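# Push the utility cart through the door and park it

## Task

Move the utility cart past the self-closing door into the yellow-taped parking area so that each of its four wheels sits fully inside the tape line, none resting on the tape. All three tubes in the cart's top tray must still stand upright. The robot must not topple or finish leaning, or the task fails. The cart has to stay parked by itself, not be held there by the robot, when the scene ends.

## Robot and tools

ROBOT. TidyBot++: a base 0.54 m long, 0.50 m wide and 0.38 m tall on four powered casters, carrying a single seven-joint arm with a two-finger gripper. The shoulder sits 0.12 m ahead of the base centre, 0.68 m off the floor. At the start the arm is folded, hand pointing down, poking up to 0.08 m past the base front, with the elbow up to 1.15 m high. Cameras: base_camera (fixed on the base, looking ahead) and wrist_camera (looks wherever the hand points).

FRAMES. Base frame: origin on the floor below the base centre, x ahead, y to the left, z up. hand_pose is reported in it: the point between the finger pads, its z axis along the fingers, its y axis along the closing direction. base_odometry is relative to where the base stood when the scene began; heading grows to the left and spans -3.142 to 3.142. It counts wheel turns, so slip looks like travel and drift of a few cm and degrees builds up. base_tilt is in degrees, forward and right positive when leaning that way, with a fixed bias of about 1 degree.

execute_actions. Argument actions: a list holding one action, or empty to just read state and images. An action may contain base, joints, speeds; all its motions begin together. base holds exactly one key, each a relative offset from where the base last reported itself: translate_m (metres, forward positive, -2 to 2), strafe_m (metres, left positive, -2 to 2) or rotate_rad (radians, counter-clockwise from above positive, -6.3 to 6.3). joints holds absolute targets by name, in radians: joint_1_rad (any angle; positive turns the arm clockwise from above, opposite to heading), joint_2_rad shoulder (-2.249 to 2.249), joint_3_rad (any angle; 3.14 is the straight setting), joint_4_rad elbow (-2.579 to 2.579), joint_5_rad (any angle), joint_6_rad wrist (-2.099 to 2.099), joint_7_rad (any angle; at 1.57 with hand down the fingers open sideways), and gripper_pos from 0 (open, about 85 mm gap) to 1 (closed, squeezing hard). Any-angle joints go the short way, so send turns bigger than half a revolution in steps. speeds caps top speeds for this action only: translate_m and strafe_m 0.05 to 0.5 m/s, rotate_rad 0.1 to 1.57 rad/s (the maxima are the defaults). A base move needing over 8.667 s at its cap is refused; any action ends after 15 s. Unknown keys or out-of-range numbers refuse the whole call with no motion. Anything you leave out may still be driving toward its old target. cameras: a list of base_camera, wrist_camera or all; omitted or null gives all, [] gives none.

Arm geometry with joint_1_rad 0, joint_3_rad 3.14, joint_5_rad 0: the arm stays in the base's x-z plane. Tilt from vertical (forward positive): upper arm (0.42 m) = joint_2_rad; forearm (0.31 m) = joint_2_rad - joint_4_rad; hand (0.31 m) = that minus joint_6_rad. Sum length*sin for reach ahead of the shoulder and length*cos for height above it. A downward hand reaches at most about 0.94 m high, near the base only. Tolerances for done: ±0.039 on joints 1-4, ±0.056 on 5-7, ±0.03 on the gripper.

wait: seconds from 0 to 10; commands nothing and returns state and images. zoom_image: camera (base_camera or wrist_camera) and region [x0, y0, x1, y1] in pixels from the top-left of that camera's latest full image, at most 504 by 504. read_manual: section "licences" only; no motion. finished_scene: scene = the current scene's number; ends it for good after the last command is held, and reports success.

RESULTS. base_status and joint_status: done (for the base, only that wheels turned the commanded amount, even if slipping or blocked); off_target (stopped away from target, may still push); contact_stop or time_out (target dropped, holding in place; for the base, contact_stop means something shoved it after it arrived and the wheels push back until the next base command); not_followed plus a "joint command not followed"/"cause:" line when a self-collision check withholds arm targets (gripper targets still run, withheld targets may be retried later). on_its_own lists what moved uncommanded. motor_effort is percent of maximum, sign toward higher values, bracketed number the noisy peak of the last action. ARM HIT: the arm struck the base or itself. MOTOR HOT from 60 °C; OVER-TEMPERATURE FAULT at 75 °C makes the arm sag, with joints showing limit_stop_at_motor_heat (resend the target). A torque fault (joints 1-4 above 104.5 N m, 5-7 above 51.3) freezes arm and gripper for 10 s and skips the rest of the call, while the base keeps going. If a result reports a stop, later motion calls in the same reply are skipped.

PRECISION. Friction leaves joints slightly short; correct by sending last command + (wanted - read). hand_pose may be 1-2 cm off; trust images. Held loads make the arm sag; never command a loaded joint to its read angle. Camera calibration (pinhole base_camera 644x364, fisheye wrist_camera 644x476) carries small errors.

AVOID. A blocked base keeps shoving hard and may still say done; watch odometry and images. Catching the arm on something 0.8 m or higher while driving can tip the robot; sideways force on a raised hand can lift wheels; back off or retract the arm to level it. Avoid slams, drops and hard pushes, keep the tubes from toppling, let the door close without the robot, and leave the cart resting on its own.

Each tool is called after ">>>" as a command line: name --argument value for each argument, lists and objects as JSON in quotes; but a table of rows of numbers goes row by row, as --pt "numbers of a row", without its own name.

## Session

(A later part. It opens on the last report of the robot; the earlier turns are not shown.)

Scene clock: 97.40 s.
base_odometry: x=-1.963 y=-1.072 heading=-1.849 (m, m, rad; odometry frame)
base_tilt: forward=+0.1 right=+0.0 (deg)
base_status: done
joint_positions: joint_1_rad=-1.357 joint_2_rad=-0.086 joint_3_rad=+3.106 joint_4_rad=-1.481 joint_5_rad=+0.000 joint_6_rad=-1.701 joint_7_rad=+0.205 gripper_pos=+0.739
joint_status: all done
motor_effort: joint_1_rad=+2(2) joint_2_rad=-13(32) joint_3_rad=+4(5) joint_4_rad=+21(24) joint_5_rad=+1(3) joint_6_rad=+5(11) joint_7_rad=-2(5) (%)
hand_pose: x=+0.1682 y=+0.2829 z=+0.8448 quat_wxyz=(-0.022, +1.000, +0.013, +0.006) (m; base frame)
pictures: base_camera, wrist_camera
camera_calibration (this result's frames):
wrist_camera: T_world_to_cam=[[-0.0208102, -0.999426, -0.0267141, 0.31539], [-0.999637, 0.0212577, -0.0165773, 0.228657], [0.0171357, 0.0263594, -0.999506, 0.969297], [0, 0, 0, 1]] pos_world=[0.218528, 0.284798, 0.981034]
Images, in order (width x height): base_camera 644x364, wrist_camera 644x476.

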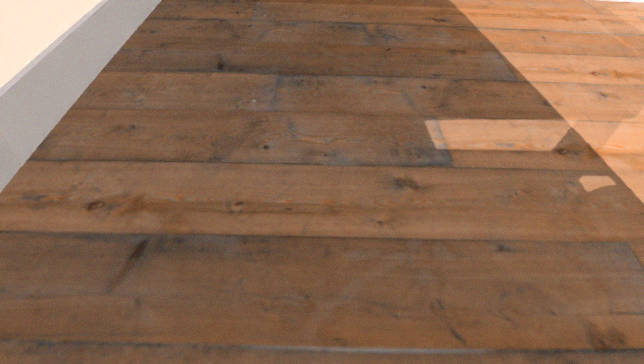

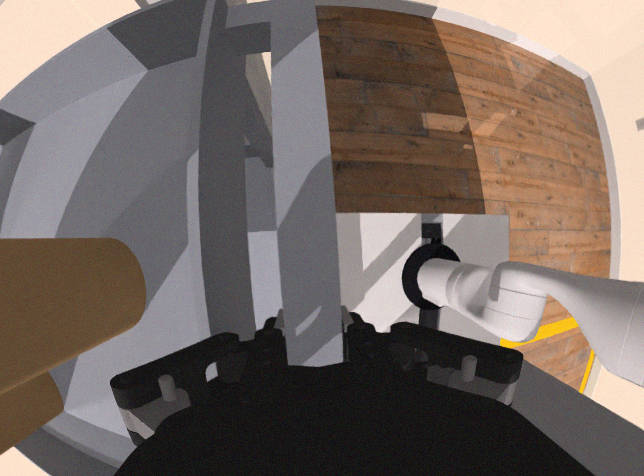

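>>> execute_actions --actions '[{"base": {"strafe_m": -0.63}, "speeds": {"strafe_m": 0.22}}]'

Scene clock: 101.60 s.
base_odometry: x=-2.569 y=-0.899 heading=-1.849 (m, m, rad; odometry frame)
base_tilt: forward=+0.1 right=+0.0 (deg)
base_status: done
joint_positions: joint_1_rad=-1.373 joint_2_rad=-0.082 joint_3_rad=+3.088 joint_4_rad=-1.477 joint_5_rad=-0.009 joint_6_rad=-1.698 joint_7_rad=+0.205 gripper_pos=+0.739
joint_status: not commanded
motor_effort: joint_1_rad=+2(5) joint_2_rad=-13(23) joint_3_rad=+4(8) joint_4_rad=+22(24) joint_5_rad=+0(4) joint_6_rad=+5(10) joint_7_rad=-3(4) (%)
hand_pose: x=+0.1556 y=+0.2871 z=+0.8448 quat_wxyz=(-0.024, +0.999, +0.031, +0.002) (m; base frame)
pictures: base_camera, wrist_camera
camera_calibration (this result's frames):
wrist_camera: T_world_to_cam=[[0.0151657, -0.999435, -0.0299945, 0.316479], [-0.999846, -0.0148944, -0.00924962, 0.220253], [0.00879764, 0.0301302, -0.999507, 0.969674], [0, 0, 0, 1]] pos_world=[0.206889, 0.290365, 0.980726]
Images, in order (width x height): base_camera 644x364, wrist_camera 644x476.

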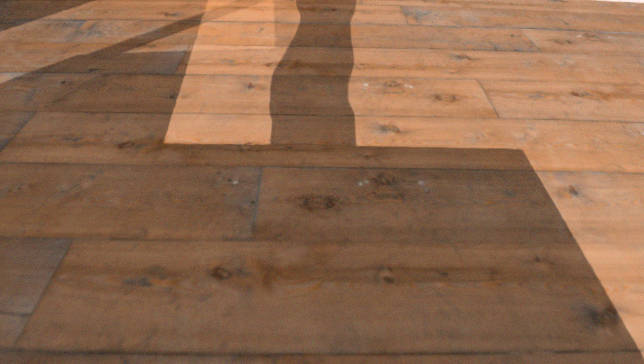

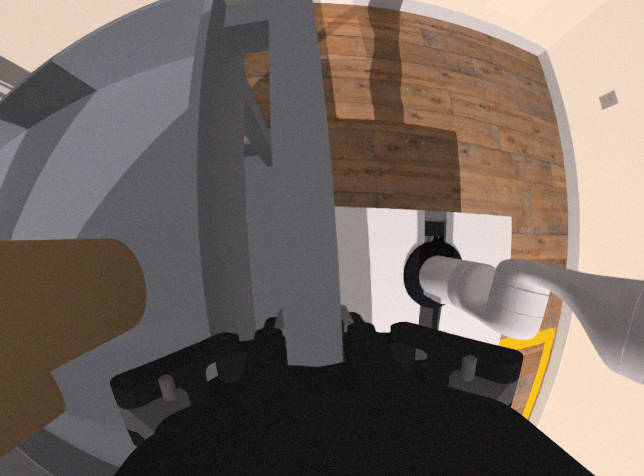

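>>> execute_actions --actions '[{"base": {"strafe_m": -0.04}, "speeds": {"strafe_m": 0.1}, "joints": {"joint_7_rad": 0.1}}]' --cameras '["wrist_camera"]'

Scene clock: 104.07 s.
base_odometry: x=-2.607 y=-0.887 heading=-1.849 (m, m, rad; odometry frame)
base_tilt: forward=+0.1 right=+0.0 (deg)
base_status: done
joint_positions: joint_1_rad=-1.380 joint_2_rad=-0.081 joint_3_rad=+3.082 joint_4_rad=-1.477 joint_5_rad=-0.009 joint_6_rad=-1.694 joint_7_rad=+0.154 gripper_pos=+0.739
joint_status: all done
motor_effort: joint_1_rad=+1(5) joint_2_rad=-12(20) joint_3_rad=+4(7) joint_4_rad=+20(23) joint_5_rad=+1(4) joint_6_rad=+4(8) joint_7_rad=-3(7) (%)
hand_pose: x=+0.1520 y=+0.2889 z=+0.8448 quat_wxyz=(-0.026, +1.000, +0.012, +0.001) (m; base frame)
pictures: wrist_camera
camera_calibration (this result's frames):
wrist_camera: T_world_to_cam=[[-0.0233879, -0.999153, -0.0338596, 0.327371], [-0.999691, 0.0236603, -0.00766768, 0.204184], [0.00846231, 0.0336698, -0.999397, 0.968534], [0, 0, 0, 1]] pos_world=[0.203581, 0.289652, 0.980601]
Images, in order (width x height): wrist_camera 644x476.

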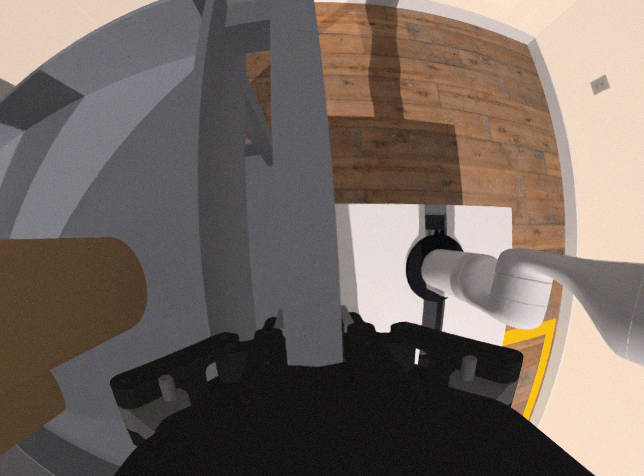

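>>> execute_actions --actions '[{"base": {"translate_m": 0.25}, "speeds": {"translate_m": 0.15}}]'

Scene clock: 107.20 s.
base_odometry: x=-2.676 y=-1.128 heading=-1.850 (m, m, rad; odometry frame)
base_tilt: forward=+0.1 right=+0.0 (deg)
base_status: done
joint_positions: joint_1_rad=-1.384 joint_2_rad=-0.081 joint_3_rad=+3.086 joint_4_rad=-1.477 joint_5_rad=-0.023 joint_6_rad=-1.701 joint_7_rad=+0.148 gripper_pos=+0.739
joint_status: not commanded
motor_effort: joint_1_rad=+1(10) joint_2_rad=-14(15) joint_3_rad=+3(13) joint_4_rad=+19(23) joint_5_rad=-1(7) joint_6_rad=+1(6) joint_7_rad=-2(9) (%)
hand_pose: x=+0.1476 y=+0.2874 z=+0.8448 quat_wxyz=(-0.023, +1.000, +0.010, -0.006) (m; base frame)
pictures: base_camera, wrist_camera
camera_calibration (this result's frames):
wrist_camera: T_world_to_cam=[[-0.0278924, -0.9992, -0.0286669, 0.322031], [-0.999591, 0.0276985, 0.00713897, 0.186103], [-0.00633923, 0.0288543, -0.999564, 0.972379], [0, 0, 0, 1]] pos_world=[0.201174, 0.288561, 0.979858]
Images, in order (width x height): base_camera 644x364, wrist_camera 644x476.

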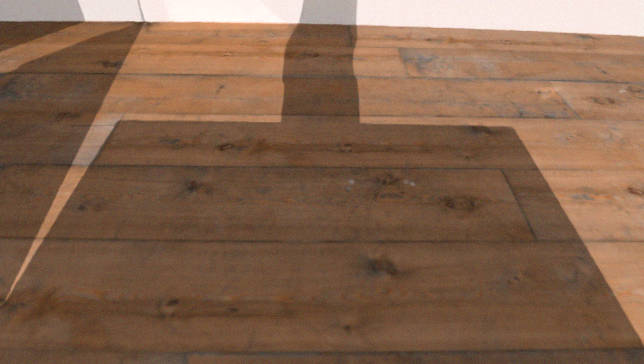

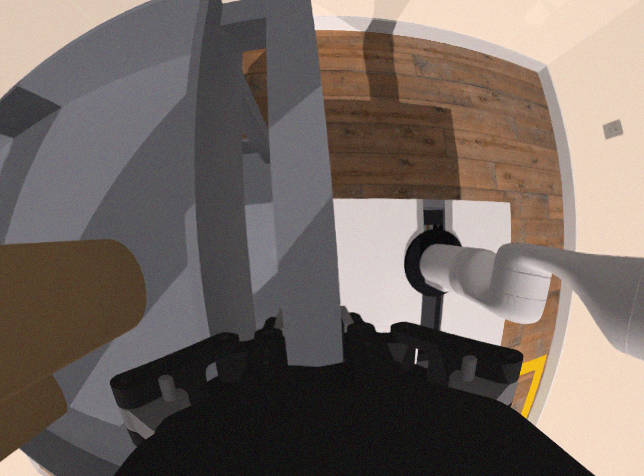

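>>> execute_actions --actions '[{"base": {"translate_m": 0.45}, "speeds": {"translate_m": 0.25}}]'

Scene clock: 110.37 s.
base_odometry: x=-2.800 y=-1.561 heading=-1.850 (m, m, rad; odometry frame)
base_tilt: forward=+0.2 right=+0.0 (deg)
base_status: done
joint_positions: joint_1_rad=-1.375 joint_2_rad=-0.081 joint_3_rad=+3.096 joint_4_rad=-1.477 joint_5_rad=-0.031 joint_6_rad=-1.701 joint_7_rad=+0.137 gripper_pos=+0.739
joint_status: not commanded
motor_effort: joint_1_rad=-1(10) joint_2_rad=-16(17) joint_3_rad=+1(14) joint_4_rad=+21(24) joint_5_rad=-2(8) joint_6_rad=+1(5) joint_7_rad=+0(11) (%)
hand_pose: x=+0.1509 y=+0.2872 z=+0.8449 quat_wxyz=(-0.024, +1.000, -0.004, -0.010) (m; base frame)
pictures: base_camera, wrist_camera
camera_calibration (this result's frames):
wrist_camera: T_world_to_cam=[[-0.0565684, -0.997971, -0.0292052, 0.326377], [-0.99829, 0.0561058, 0.0164239, 0.173177], [-0.014752, 0.0300843, -0.999438, 0.973251], [0, 0, 0, 1]] pos_world=[0.205701, 0.286719, 0.979392]
Images, in order (width x height): base_camera 644x364, wrist_camera 644x476.

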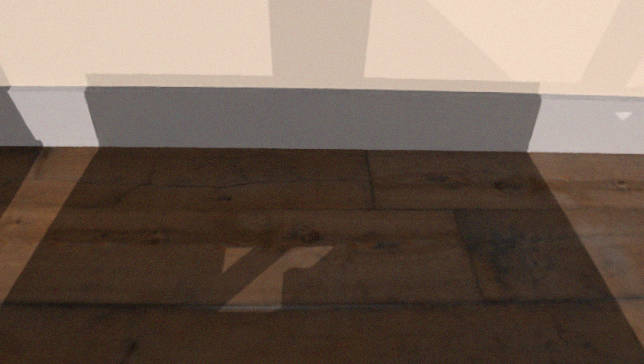

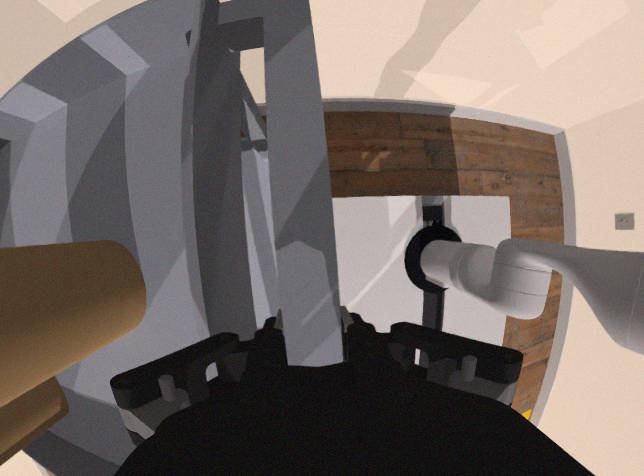

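>>> execute_actions --actions '[{"base": {"strafe_m": -0.07}, "speeds": {"strafe_m": 0.1}}]' --cameras '["wrist_camera"]'

Scene clock: 121.37 s.
base_odometry: x=-2.867 y=-1.541 heading=-1.850 (m, m, rad; odometry frame)
base_tilt: forward=+0.1 right=+0.1 (deg)
base_status: done
joint_positions: joint_1_rad=-1.371 joint_2_rad=-0.077 joint_3_rad=+3.100 joint_4_rad=-1.475 joint_5_rad=-0.031 joint_6_rad=-1.695 joint_7_rad=+0.135 gripper_pos=+0.739
joint_status: not commanded
motor_effort: joint_1_rad=-1(1) joint_2_rad=-14(20) joint_3_rad=+1(4) joint_4_rad=+20(22) joint_5_rad=-2(2) joint_6_rad=+5(6) joint_7_rad=-1(2) (%)
hand_pose: x=+0.1538 y=+0.2899 z=+0.8447 quat_wxyz=(-0.026, +1.000, -0.010, -0.010) (m; base frame)
pictures: wrist_camera
camera_calibration (this result's frames):
wrist_camera: T_world_to_cam=[[-0.0671261, -0.997175, -0.0337187, 0.334483], [-0.997644, 0.0666013, 0.0164535, 0.172828], [-0.0141613, 0.0347437, -0.999296, 0.971486], [0, 0, 0, 1]] pos_world=[0.20863, 0.288274, 0.979236]
Images, in order (width x height): wrist_camera 644x476.

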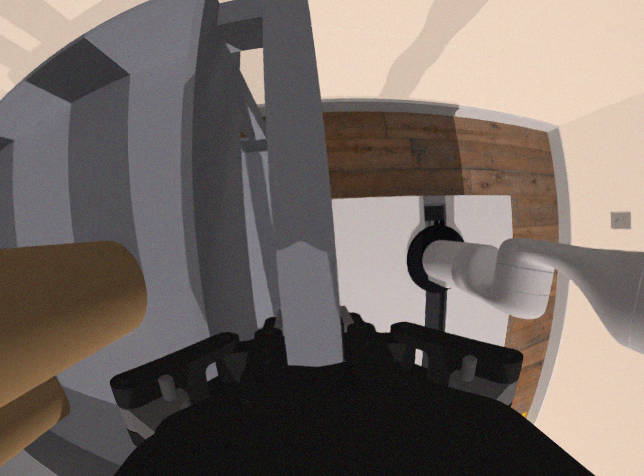

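>>> zoom_image --camera "wrist_camera" --region '[0, 340, 160, 476]'

>>> execute_actions --actions '[]'

Region (0, 340, 160, 476) of wrist_camera's 644x476 image, scaled by 3.150; it fills the top 428 rows of this view, and the rest is white.

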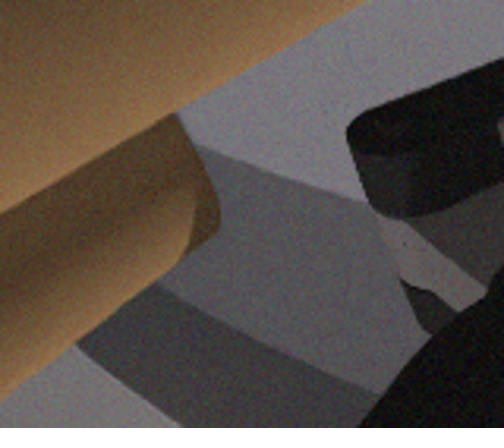

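Scene clock: 122.03 s.
base_odometry: x=-2.867 y=-1.541 heading=-1.850 (m, m, rad; odometry frame)
base_tilt: forward=+0.1 right=+0.1 (deg)
base_status: done
joint_positions: joint_1_rad=-1.371 joint_2_rad=-0.077 joint_3_rad=+3.100 joint_4_rad=-1.475 joint_5_rad=-0.031 joint_6_rad=-1.695 joint_7_rad=+0.135 gripper_pos=+0.739
joint_status: not commanded
motor_effort: joint_1_rad=-2(1) joint_2_rad=-13(20) joint_3_rad=+1(4) joint_4_rad=+20(22) joint_5_rad=-2(2) joint_6_rad=+4(6) joint_7_rad=-1(2) (%)
hand_pose: x=+0.1538 y=+0.2899 z=+0.8447 quat_wxyz=(-0.026, +1.000, -0.010, -0.010) (m; base frame)
pictures: base_camera, wrist_camera
camera_calibration (this result's frames):
wrist_camera: T_world_to_cam=[[-0.0671268, -0.997175, -0.033719, 0.334483], [-0.997644, 0.066602, 0.0164533, 0.172828], [-0.0141611, 0.034744, -0.999296, 0.971485], [0, 0, 0, 1]] pos_world=[0.208631, 0.288274, 0.979236]
Images, in order (width x height): base_camera 644x364, wrist_camera 644x476.

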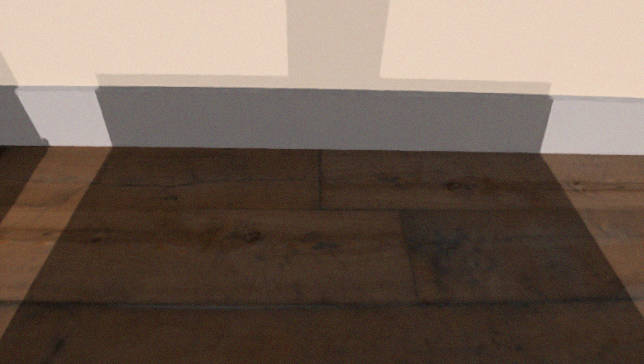

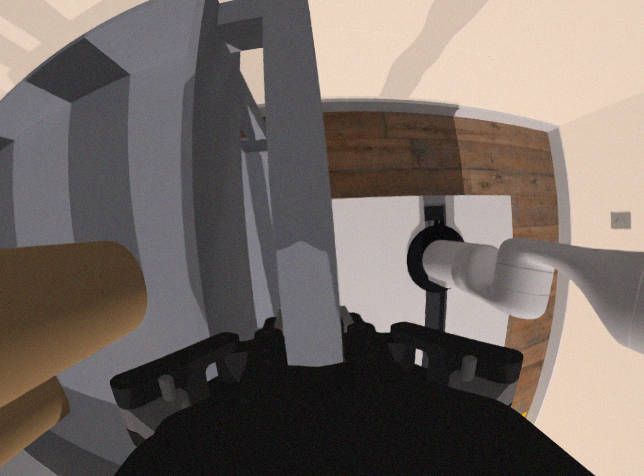

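>>> execute_actions --actions '[{"base": {"rotate_rad": 1.2}, "speeds": {"rotate_rad": 0.28}}]'

Scene clock: 127.47 s.
base_odometry: x=-2.867 y=-1.541 heading=-0.651 (m, m, rad; odometry frame)
base_tilt: forward=+0.1 right=+0.0 (deg)
base_status: done
joint_positions: joint_1_rad=-1.347 joint_2_rad=-0.078 joint_3_rad=+3.119 joint_4_rad=-1.475 joint_5_rad=+0.014 joint_6_rad=-1.706 joint_7_rad=+0.063 gripper_pos=+0.739
joint_status: not commanded
motor_effort: joint_1_rad=-2(13) joint_2_rad=-15(18) joint_3_rad=+1(12) joint_4_rad=+17(24) joint_5_rad=+0(10) joint_6_rad=-2(7) joint_7_rad=+1(11) (%)
hand_pose: x=+0.1793 y=+0.2821 z=+0.8445 quat_wxyz=(-0.018, +0.997, -0.070, +0.010) (m; base frame)
pictures: base_camera, wrist_camera
camera_calibration (this result's frames):
wrist_camera: T_world_to_cam=[[-0.187491, -0.982044, -0.0208929, 0.334889], [-0.981918, 0.187949, -0.0226489, 0.194725], [0.026169, 0.0162687, -0.999525, 0.970147], [0, 0, 0, 1]] pos_world=[0.228605, 0.276494, 0.981093]
Images, in order (width x height): base_camera 644x364, wrist_camera 644x476.

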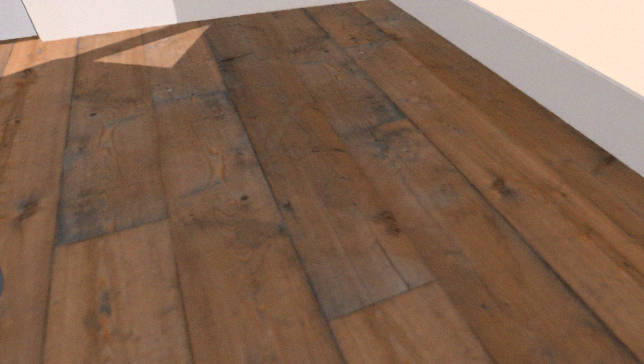

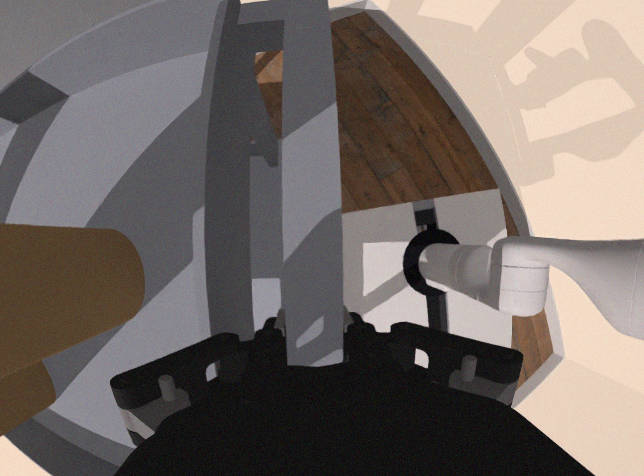

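>>> execute_actions --actions '[{"base": {"rotate_rad": 1.4}, "speeds": {"rotate_rad": 0.33}}]'

Scene clock: 135.57 s.
base_odometry: x=-2.867 y=-1.541 heading=+0.748 (m, m, rad; odometry frame)
base_tilt: forward=+0.1 right=+0.0 (deg)
base_status: done
joint_positions: joint_1_rad=-1.351 joint_2_rad=-0.080 joint_3_rad=+3.114 joint_4_rad=-1.477 joint_5_rad=+0.013 joint_6_rad=-1.708 joint_7_rad=+0.070 gripper_pos=+0.739
joint_status: not commanded
motor_effort: joint_1_rad=-1(14) joint_2_rad=-15(17) joint_3_rad=+1(13) joint_4_rad=+17(24) joint_5_rad=+0(10) joint_6_rad=-2(7) joint_7_rad=-1(13) (%)
hand_pose: x=+0.1761 y=+0.2815 z=+0.8445 quat_wxyz=(-0.017, +0.998, -0.062, +0.010) (m; base frame)
pictures: base_camera, wrist_camera
camera_calibration (this result's frames):
wrist_camera: T_world_to_cam=[[-0.171038, -0.985081, -0.0190123, 0.330097], [-0.984939, 0.171445, -0.0223965, 0.196661], [0.0253219, 0.0148953, -0.999568, 0.970774], [0, 0, 0, 1]] pos_world=[0.225576, 0.276995, 0.981035]
Images, in order (width x height): base_camera 644x364, wrist_camera 644x476.

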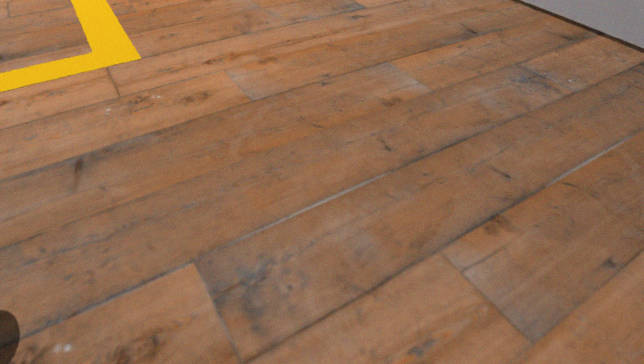

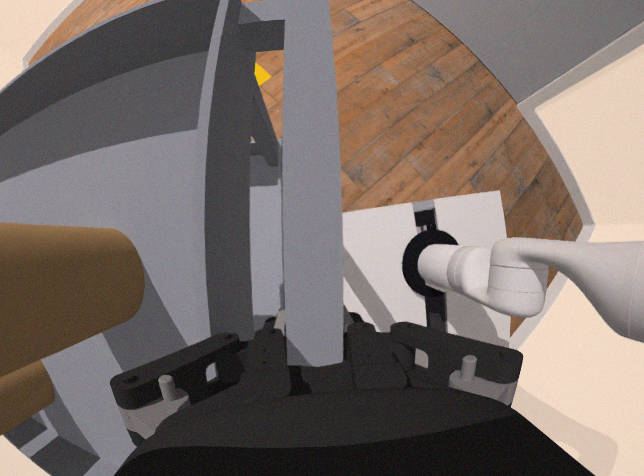

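>>> execute_actions --actions '[{"base": {"translate_m": 0.57}, "speeds": {"translate_m": 0.22}}]'

Scene clock: 141.73 s.
base_odometry: x=-2.450 y=-1.153 heading=+0.749 (m, m, rad; odometry frame)
base_tilt: forward=+0.1 right=+0.1 (deg)
base_status: done
joint_positions: joint_1_rad=-1.376 joint_2_rad=-0.080 joint_3_rad=+3.095 joint_4_rad=-1.477 joint_5_rad=-0.030 joint_6_rad=-1.708 joint_7_rad=+0.138 gripper_pos=+0.739
joint_status: not commanded
motor_effort: joint_1_rad=+0(10) joint_2_rad=-16(17) joint_3_rad=+1(13) joint_4_rad=+22(22) joint_5_rad=-1(7) joint_6_rad=+2(5) joint_7_rad=+0(10) (%)
hand_pose: x=+0.1504 y=+0.2854 z=+0.8446 quat_wxyz=(-0.020, +1.000, -0.003, -0.010) (m; base frame)
pictures: base_camera, wrist_camera
camera_calibration (this result's frames):
wrist_camera: T_world_to_cam=[[-0.0536644, -0.998322, -0.0217763, 0.317943], [-0.998454, 0.0533301, 0.0156537, 0.174237], [-0.0144661, 0.0225827, -0.99964, 0.975335], [0, 0, 0, 1]] pos_world=[0.205139, 0.286092, 0.97918]
Images, in order (width x height): base_camera 644x364, wrist_camera 644x476.

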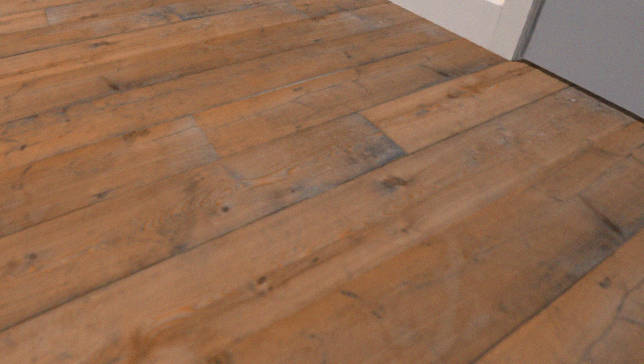

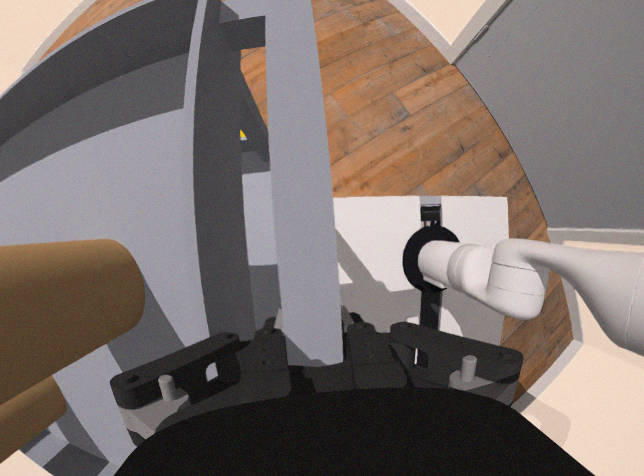

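>>> execute_actions --actions '[{"base": {"rotate_rad": 0.543}, "speeds": {"rotate_rad": 0.28}}]'

Scene clock: 144.83 s.
base_odometry: x=-2.450 y=-1.153 heading=+1.290 (m, m, rad; odometry frame)
base_tilt: forward=+0.1 right=+0.0 (deg)
base_status: done
joint_positions: joint_1_rad=-1.354 joint_2_rad=-0.080 joint_3_rad=+3.112 joint_4_rad=-1.477 joint_5_rad=+0.010 joint_6_rad=-1.710 joint_7_rad=+0.071 gripper_pos=+0.739
joint_status: not commanded
motor_effort: joint_1_rad=-1(13) joint_2_rad=-14(17) joint_3_rad=+2(12) joint_4_rad=+17(24) joint_5_rad=+0(9) joint_6_rad=-1(7) joint_7_rad=+0(12) (%)
hand_pose: x=+0.1737 y=+0.2811 z=+0.8444 quat_wxyz=(-0.016, +0.998, -0.059, +0.008) (m; base frame)
pictures: base_camera, wrist_camera
camera_calibration (this result's frames):
wrist_camera: T_world_to_cam=[[-0.164604, -0.986215, -0.0169172, 0.326641], [-0.98611, 0.164924, -0.0196896, 0.194141], [0.0222082, 0.0134413, -0.999663, 0.971774], [0, 0, 0, 1]] pos_world=[0.22363, 0.277058, 0.980795]
Images, in order (width x height): base_camera 644x364, wrist_camera 644x476.

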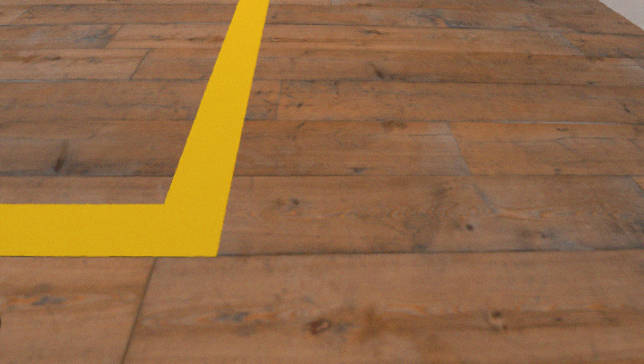

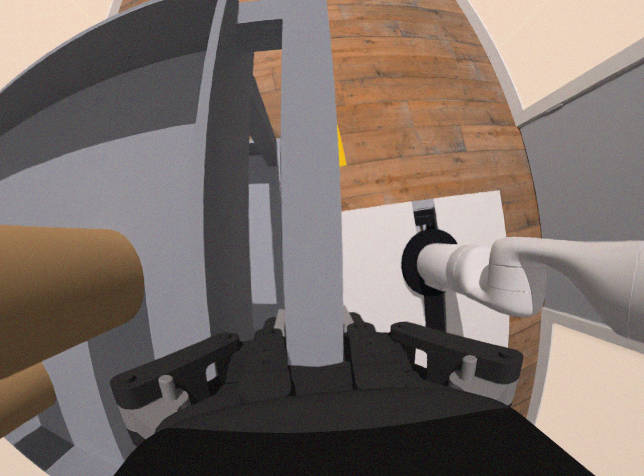

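>>> execute_actions --actions '[{"base": {"translate_m": 0.78}, "speeds": {"translate_m": 0.25}}]'

Scene clock: 149.70 s.
base_odometry: x=-2.235 y=-0.403 heading=+1.291 (m, m, rad; odometry frame)
base_tilt: forward=+0.1 right=+0.0 (deg)
base_status: done
joint_positions: joint_1_rad=-1.375 joint_2_rad=-0.080 joint_3_rad=+3.096 joint_4_rad=-1.477 joint_5_rad=-0.031 joint_6_rad=-1.710 joint_7_rad=+0.137 gripper_pos=+0.739
joint_status: not commanded
motor_effort: joint_1_rad=-1(10) joint_2_rad=-16(17) joint_3_rad=+1(13) joint_4_rad=+22(22) joint_5_rad=-2(8) joint_6_rad=+1(6) joint_7_rad=+0(11) (%)
hand_pose: x=+0.1507 y=+0.2845 z=+0.8445 quat_wxyz=(-0.019, +1.000, -0.004, -0.011) (m; base frame)
pictures: base_camera, wrist_camera
camera_calibration (this result's frames):
wrist_camera: T_world_to_cam=[[-0.0561613, -0.998227, -0.0197025, 0.315711], [-0.998298, 0.0558331, 0.016833, 0.172856], [-0.0157032, 0.0206144, -0.999664, 0.976046], [0, 0, 0, 1]] pos_world=[0.20562, 0.28538, 0.979029]
Images, in order (width x height): base_camera 644x364, wrist_camera 644x476.

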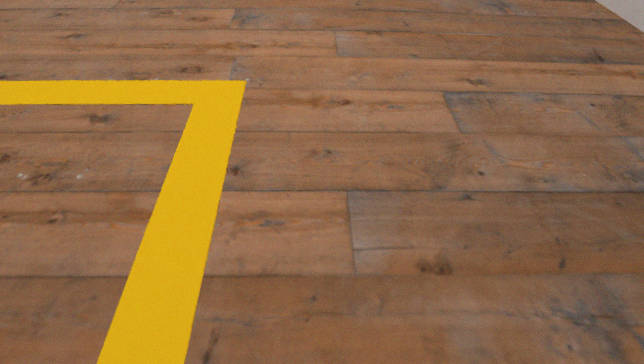

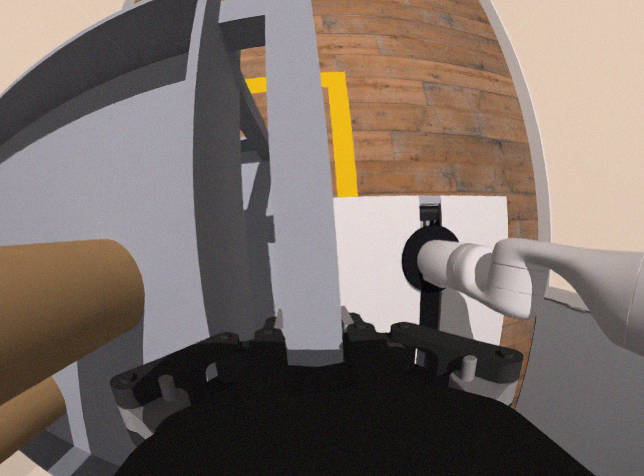

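>>> execute_actions --actions '[{"base": {"translate_m": 0.1}, "speeds": {"translate_m": 0.15}}]' --cameras '[]'

>>> execute_actions --actions '[{"joints": {"gripper_pos": 0.5}}]' --cameras '["wrist_camera"]'

Scene clock: 152.17 s.
base_odometry: x=-2.208 y=-0.307 heading=+1.292 (m, m, rad; odometry frame)
base_tilt: forward=+0.0 right=+0.0 (deg)
base_status: done
joint_positions: joint_1_rad=-1.386 joint_2_rad=-0.081 joint_3_rad=+3.083 joint_4_rad=-1.477 joint_5_rad=-0.031 joint_6_rad=-1.710 joint_7_rad=+0.137 gripper_pos=+0.739
joint_status: not commanded
motor_effort: joint_1_rad=+1(8) joint_2_rad=-15(17) joint_3_rad=+4(10) joint_4_rad=+20(24) joint_5_rad=+1(7) joint_6_rad=+1(6) joint_7_rad=-3(7) (%)
hand_pose: x=+0.1434 y=+0.2851 z=+0.8445 quat_wxyz=(-0.019, +1.000, +0.008, -0.010) (m; base frame)
pictures: none
No camera images: the call's "cameras" was empty. Leave "cameras" out to get every camera's image.

Scene clock: 153.00 s.
base_odometry: x=-2.208 y=-0.307 heading=+1.292 (m, m, rad; odometry frame)
base_tilt: forward=+0.1 right=+0.0 (deg)
base_status: not commanded
joint_positions: joint_1_rad=-1.374 joint_2_rad=-0.080 joint_3_rad=+3.097 joint_4_rad=-1.478 joint_5_rad=-0.031 joint_6_rad=-1.710 joint_7_rad=+0.136 gripper_pos=+0.500
joint_status: all done
motor_effort: joint_1_rad=-1(2) joint_2_rad=-14(16) joint_3_rad=+1(4) joint_4_rad=+19(22) joint_5_rad=-1(0) joint_6_rad=+0(1) joint_7_rad=+0(3) (%)
hand_pose: x=+0.1511 y=+0.2845 z=+0.8444 quat_wxyz=(-0.019, +1.000, -0.006, -0.011) (m; base frame)
pictures: wrist_camera
camera_calibration (this result's frames):
wrist_camera: T_world_to_cam=[[-0.0586636, -0.998095, -0.0191297, 0.315508], [-0.998153, 0.0583424, 0.0169371, 0.172426], [-0.0157887, 0.0200879, -0.999674, 0.976058], [0, 0, 0, 1]] pos_world=[0.206027, 0.28524, 0.978854]
Images, in order (width x height): wrist_camera 644x476.

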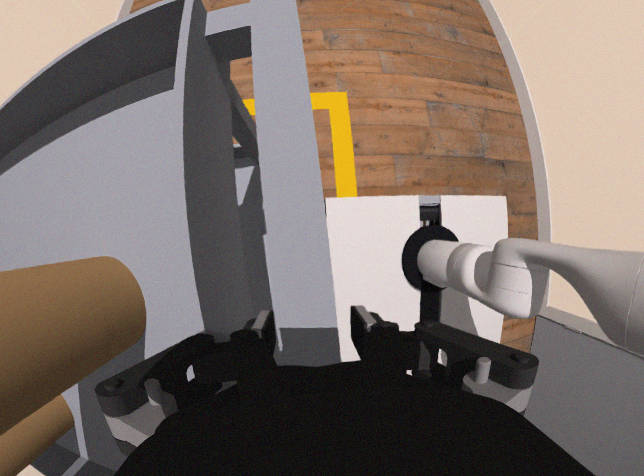

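>>> execute_actions --actions '[{"joints": {"joint_2_rad": -0.02, "joint_4_rad": -1.174, "joint_6_rad": -1.98}}]' --cameras '["wrist_camera"]'

Scene clock: 155.03 s.
base_odometry: x=-2.208 y=-0.307 heading=+1.292 (m, m, rad; odometry frame)
base_tilt: forward=+0.1 right=+0.0 (deg)
base_status: not commanded
joint_positions: joint_1_rad=-1.374 joint_2_rad=-0.037 joint_3_rad=+3.097 joint_4_rad=-1.193 joint_5_rad=-0.031 joint_6_rad=-1.940 joint_7_rad=+0.136 gripper_pos=+0.500
joint_status: all done
motor_effort: joint_1_rad=-1(1) joint_2_rad=-15(14) joint_3_rad=+1(1) joint_4_rad=+18(20) joint_5_rad=-1(1) joint_6_rad=+0(1) joint_7_rad=+0(0) (%)
hand_pose: x=+0.1517 y=+0.2841 z=+0.9181 quat_wxyz=(-0.024, +1.000, -0.002, -0.010) (m; base frame)
pictures: wrist_camera
camera_calibration (this result's frames):
wrist_camera: T_world_to_cam=[[-0.0517207, -0.998198, -0.0304164, 0.325949], [-0.998562, 0.0512605, 0.0157202, 0.175058], [-0.0141327, 0.0311857, -0.999414, 1.04609], [0, 0, 0, 1]] pos_world=[0.206449, 0.283765, 1.05264]
Images, in order (width x height): wrist_camera 644x476.

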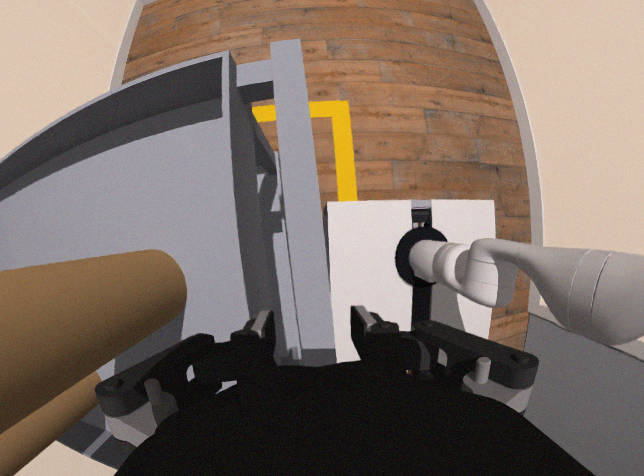

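>>> execute_actions --actions '[{"base": {"strafe_m": -0.35}, "joints": {"joint_2_rad": -0.5, "joint_4_rad": -1.9, "joint_6_rad": -0.75, "joint_7_rad": 1.6, "joint_1_rad": -1.57}}]' --cameras '["wrist_camera"]'

Scene clock: 158.60 s.
base_odometry: x=-1.871 y=-0.403 heading=+1.293 (m, m, rad; odometry frame)
base_tilt: forward=+0.1 right=+0.1 (deg)
base_status: done
joint_positions: joint_1_rad=-1.551 joint_2_rad=-0.494 joint_3_rad=+3.097 joint_4_rad=-1.880 joint_5_rad=-0.031 joint_6_rad=-0.789 joint_7_rad=+1.568 gripper_pos=+0.500
joint_status: all done
motor_effort: joint_1_rad=-1(1) joint_2_rad=-2(18) joint_3_rad=+2(2) joint_4_rad=+24(26) joint_5_rad=-1(1) joint_6_rad=+7(7) joint_7_rad=+0(0) (%)
hand_pose: x=+0.0985 y=+0.3649 z=+0.9329 quat_wxyz=(-0.336, +0.621, +0.632, +0.321) (m; base frame)
pictures: wrist_camera
camera_calibration (this result's frames):
wrist_camera: T_world_to_cam=[[0.999023, -0.0177346, -0.0404906, -0.0475679], [-0.0434448, -0.562974, -0.825332, 1.03222], [-0.00815823, 0.826284, -0.563194, 0.359981], [0, 0, 0, 1]] pos_world=[0.0953029, 0.282824, 1.05274]
Images, in order (width x height): wrist_camera 644x476.

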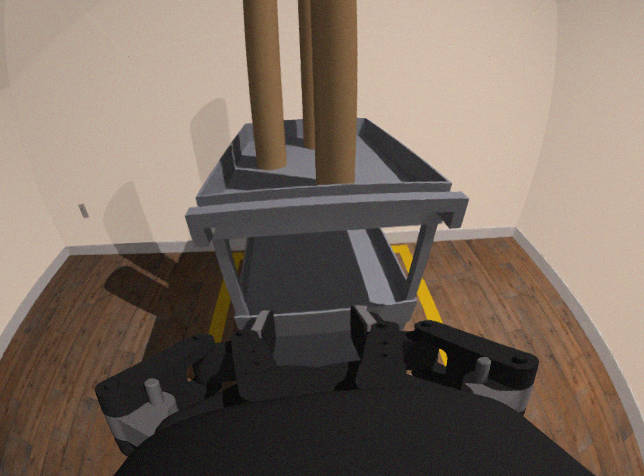

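>>> finished_scene --scene 1

The scene is finished: the task was done.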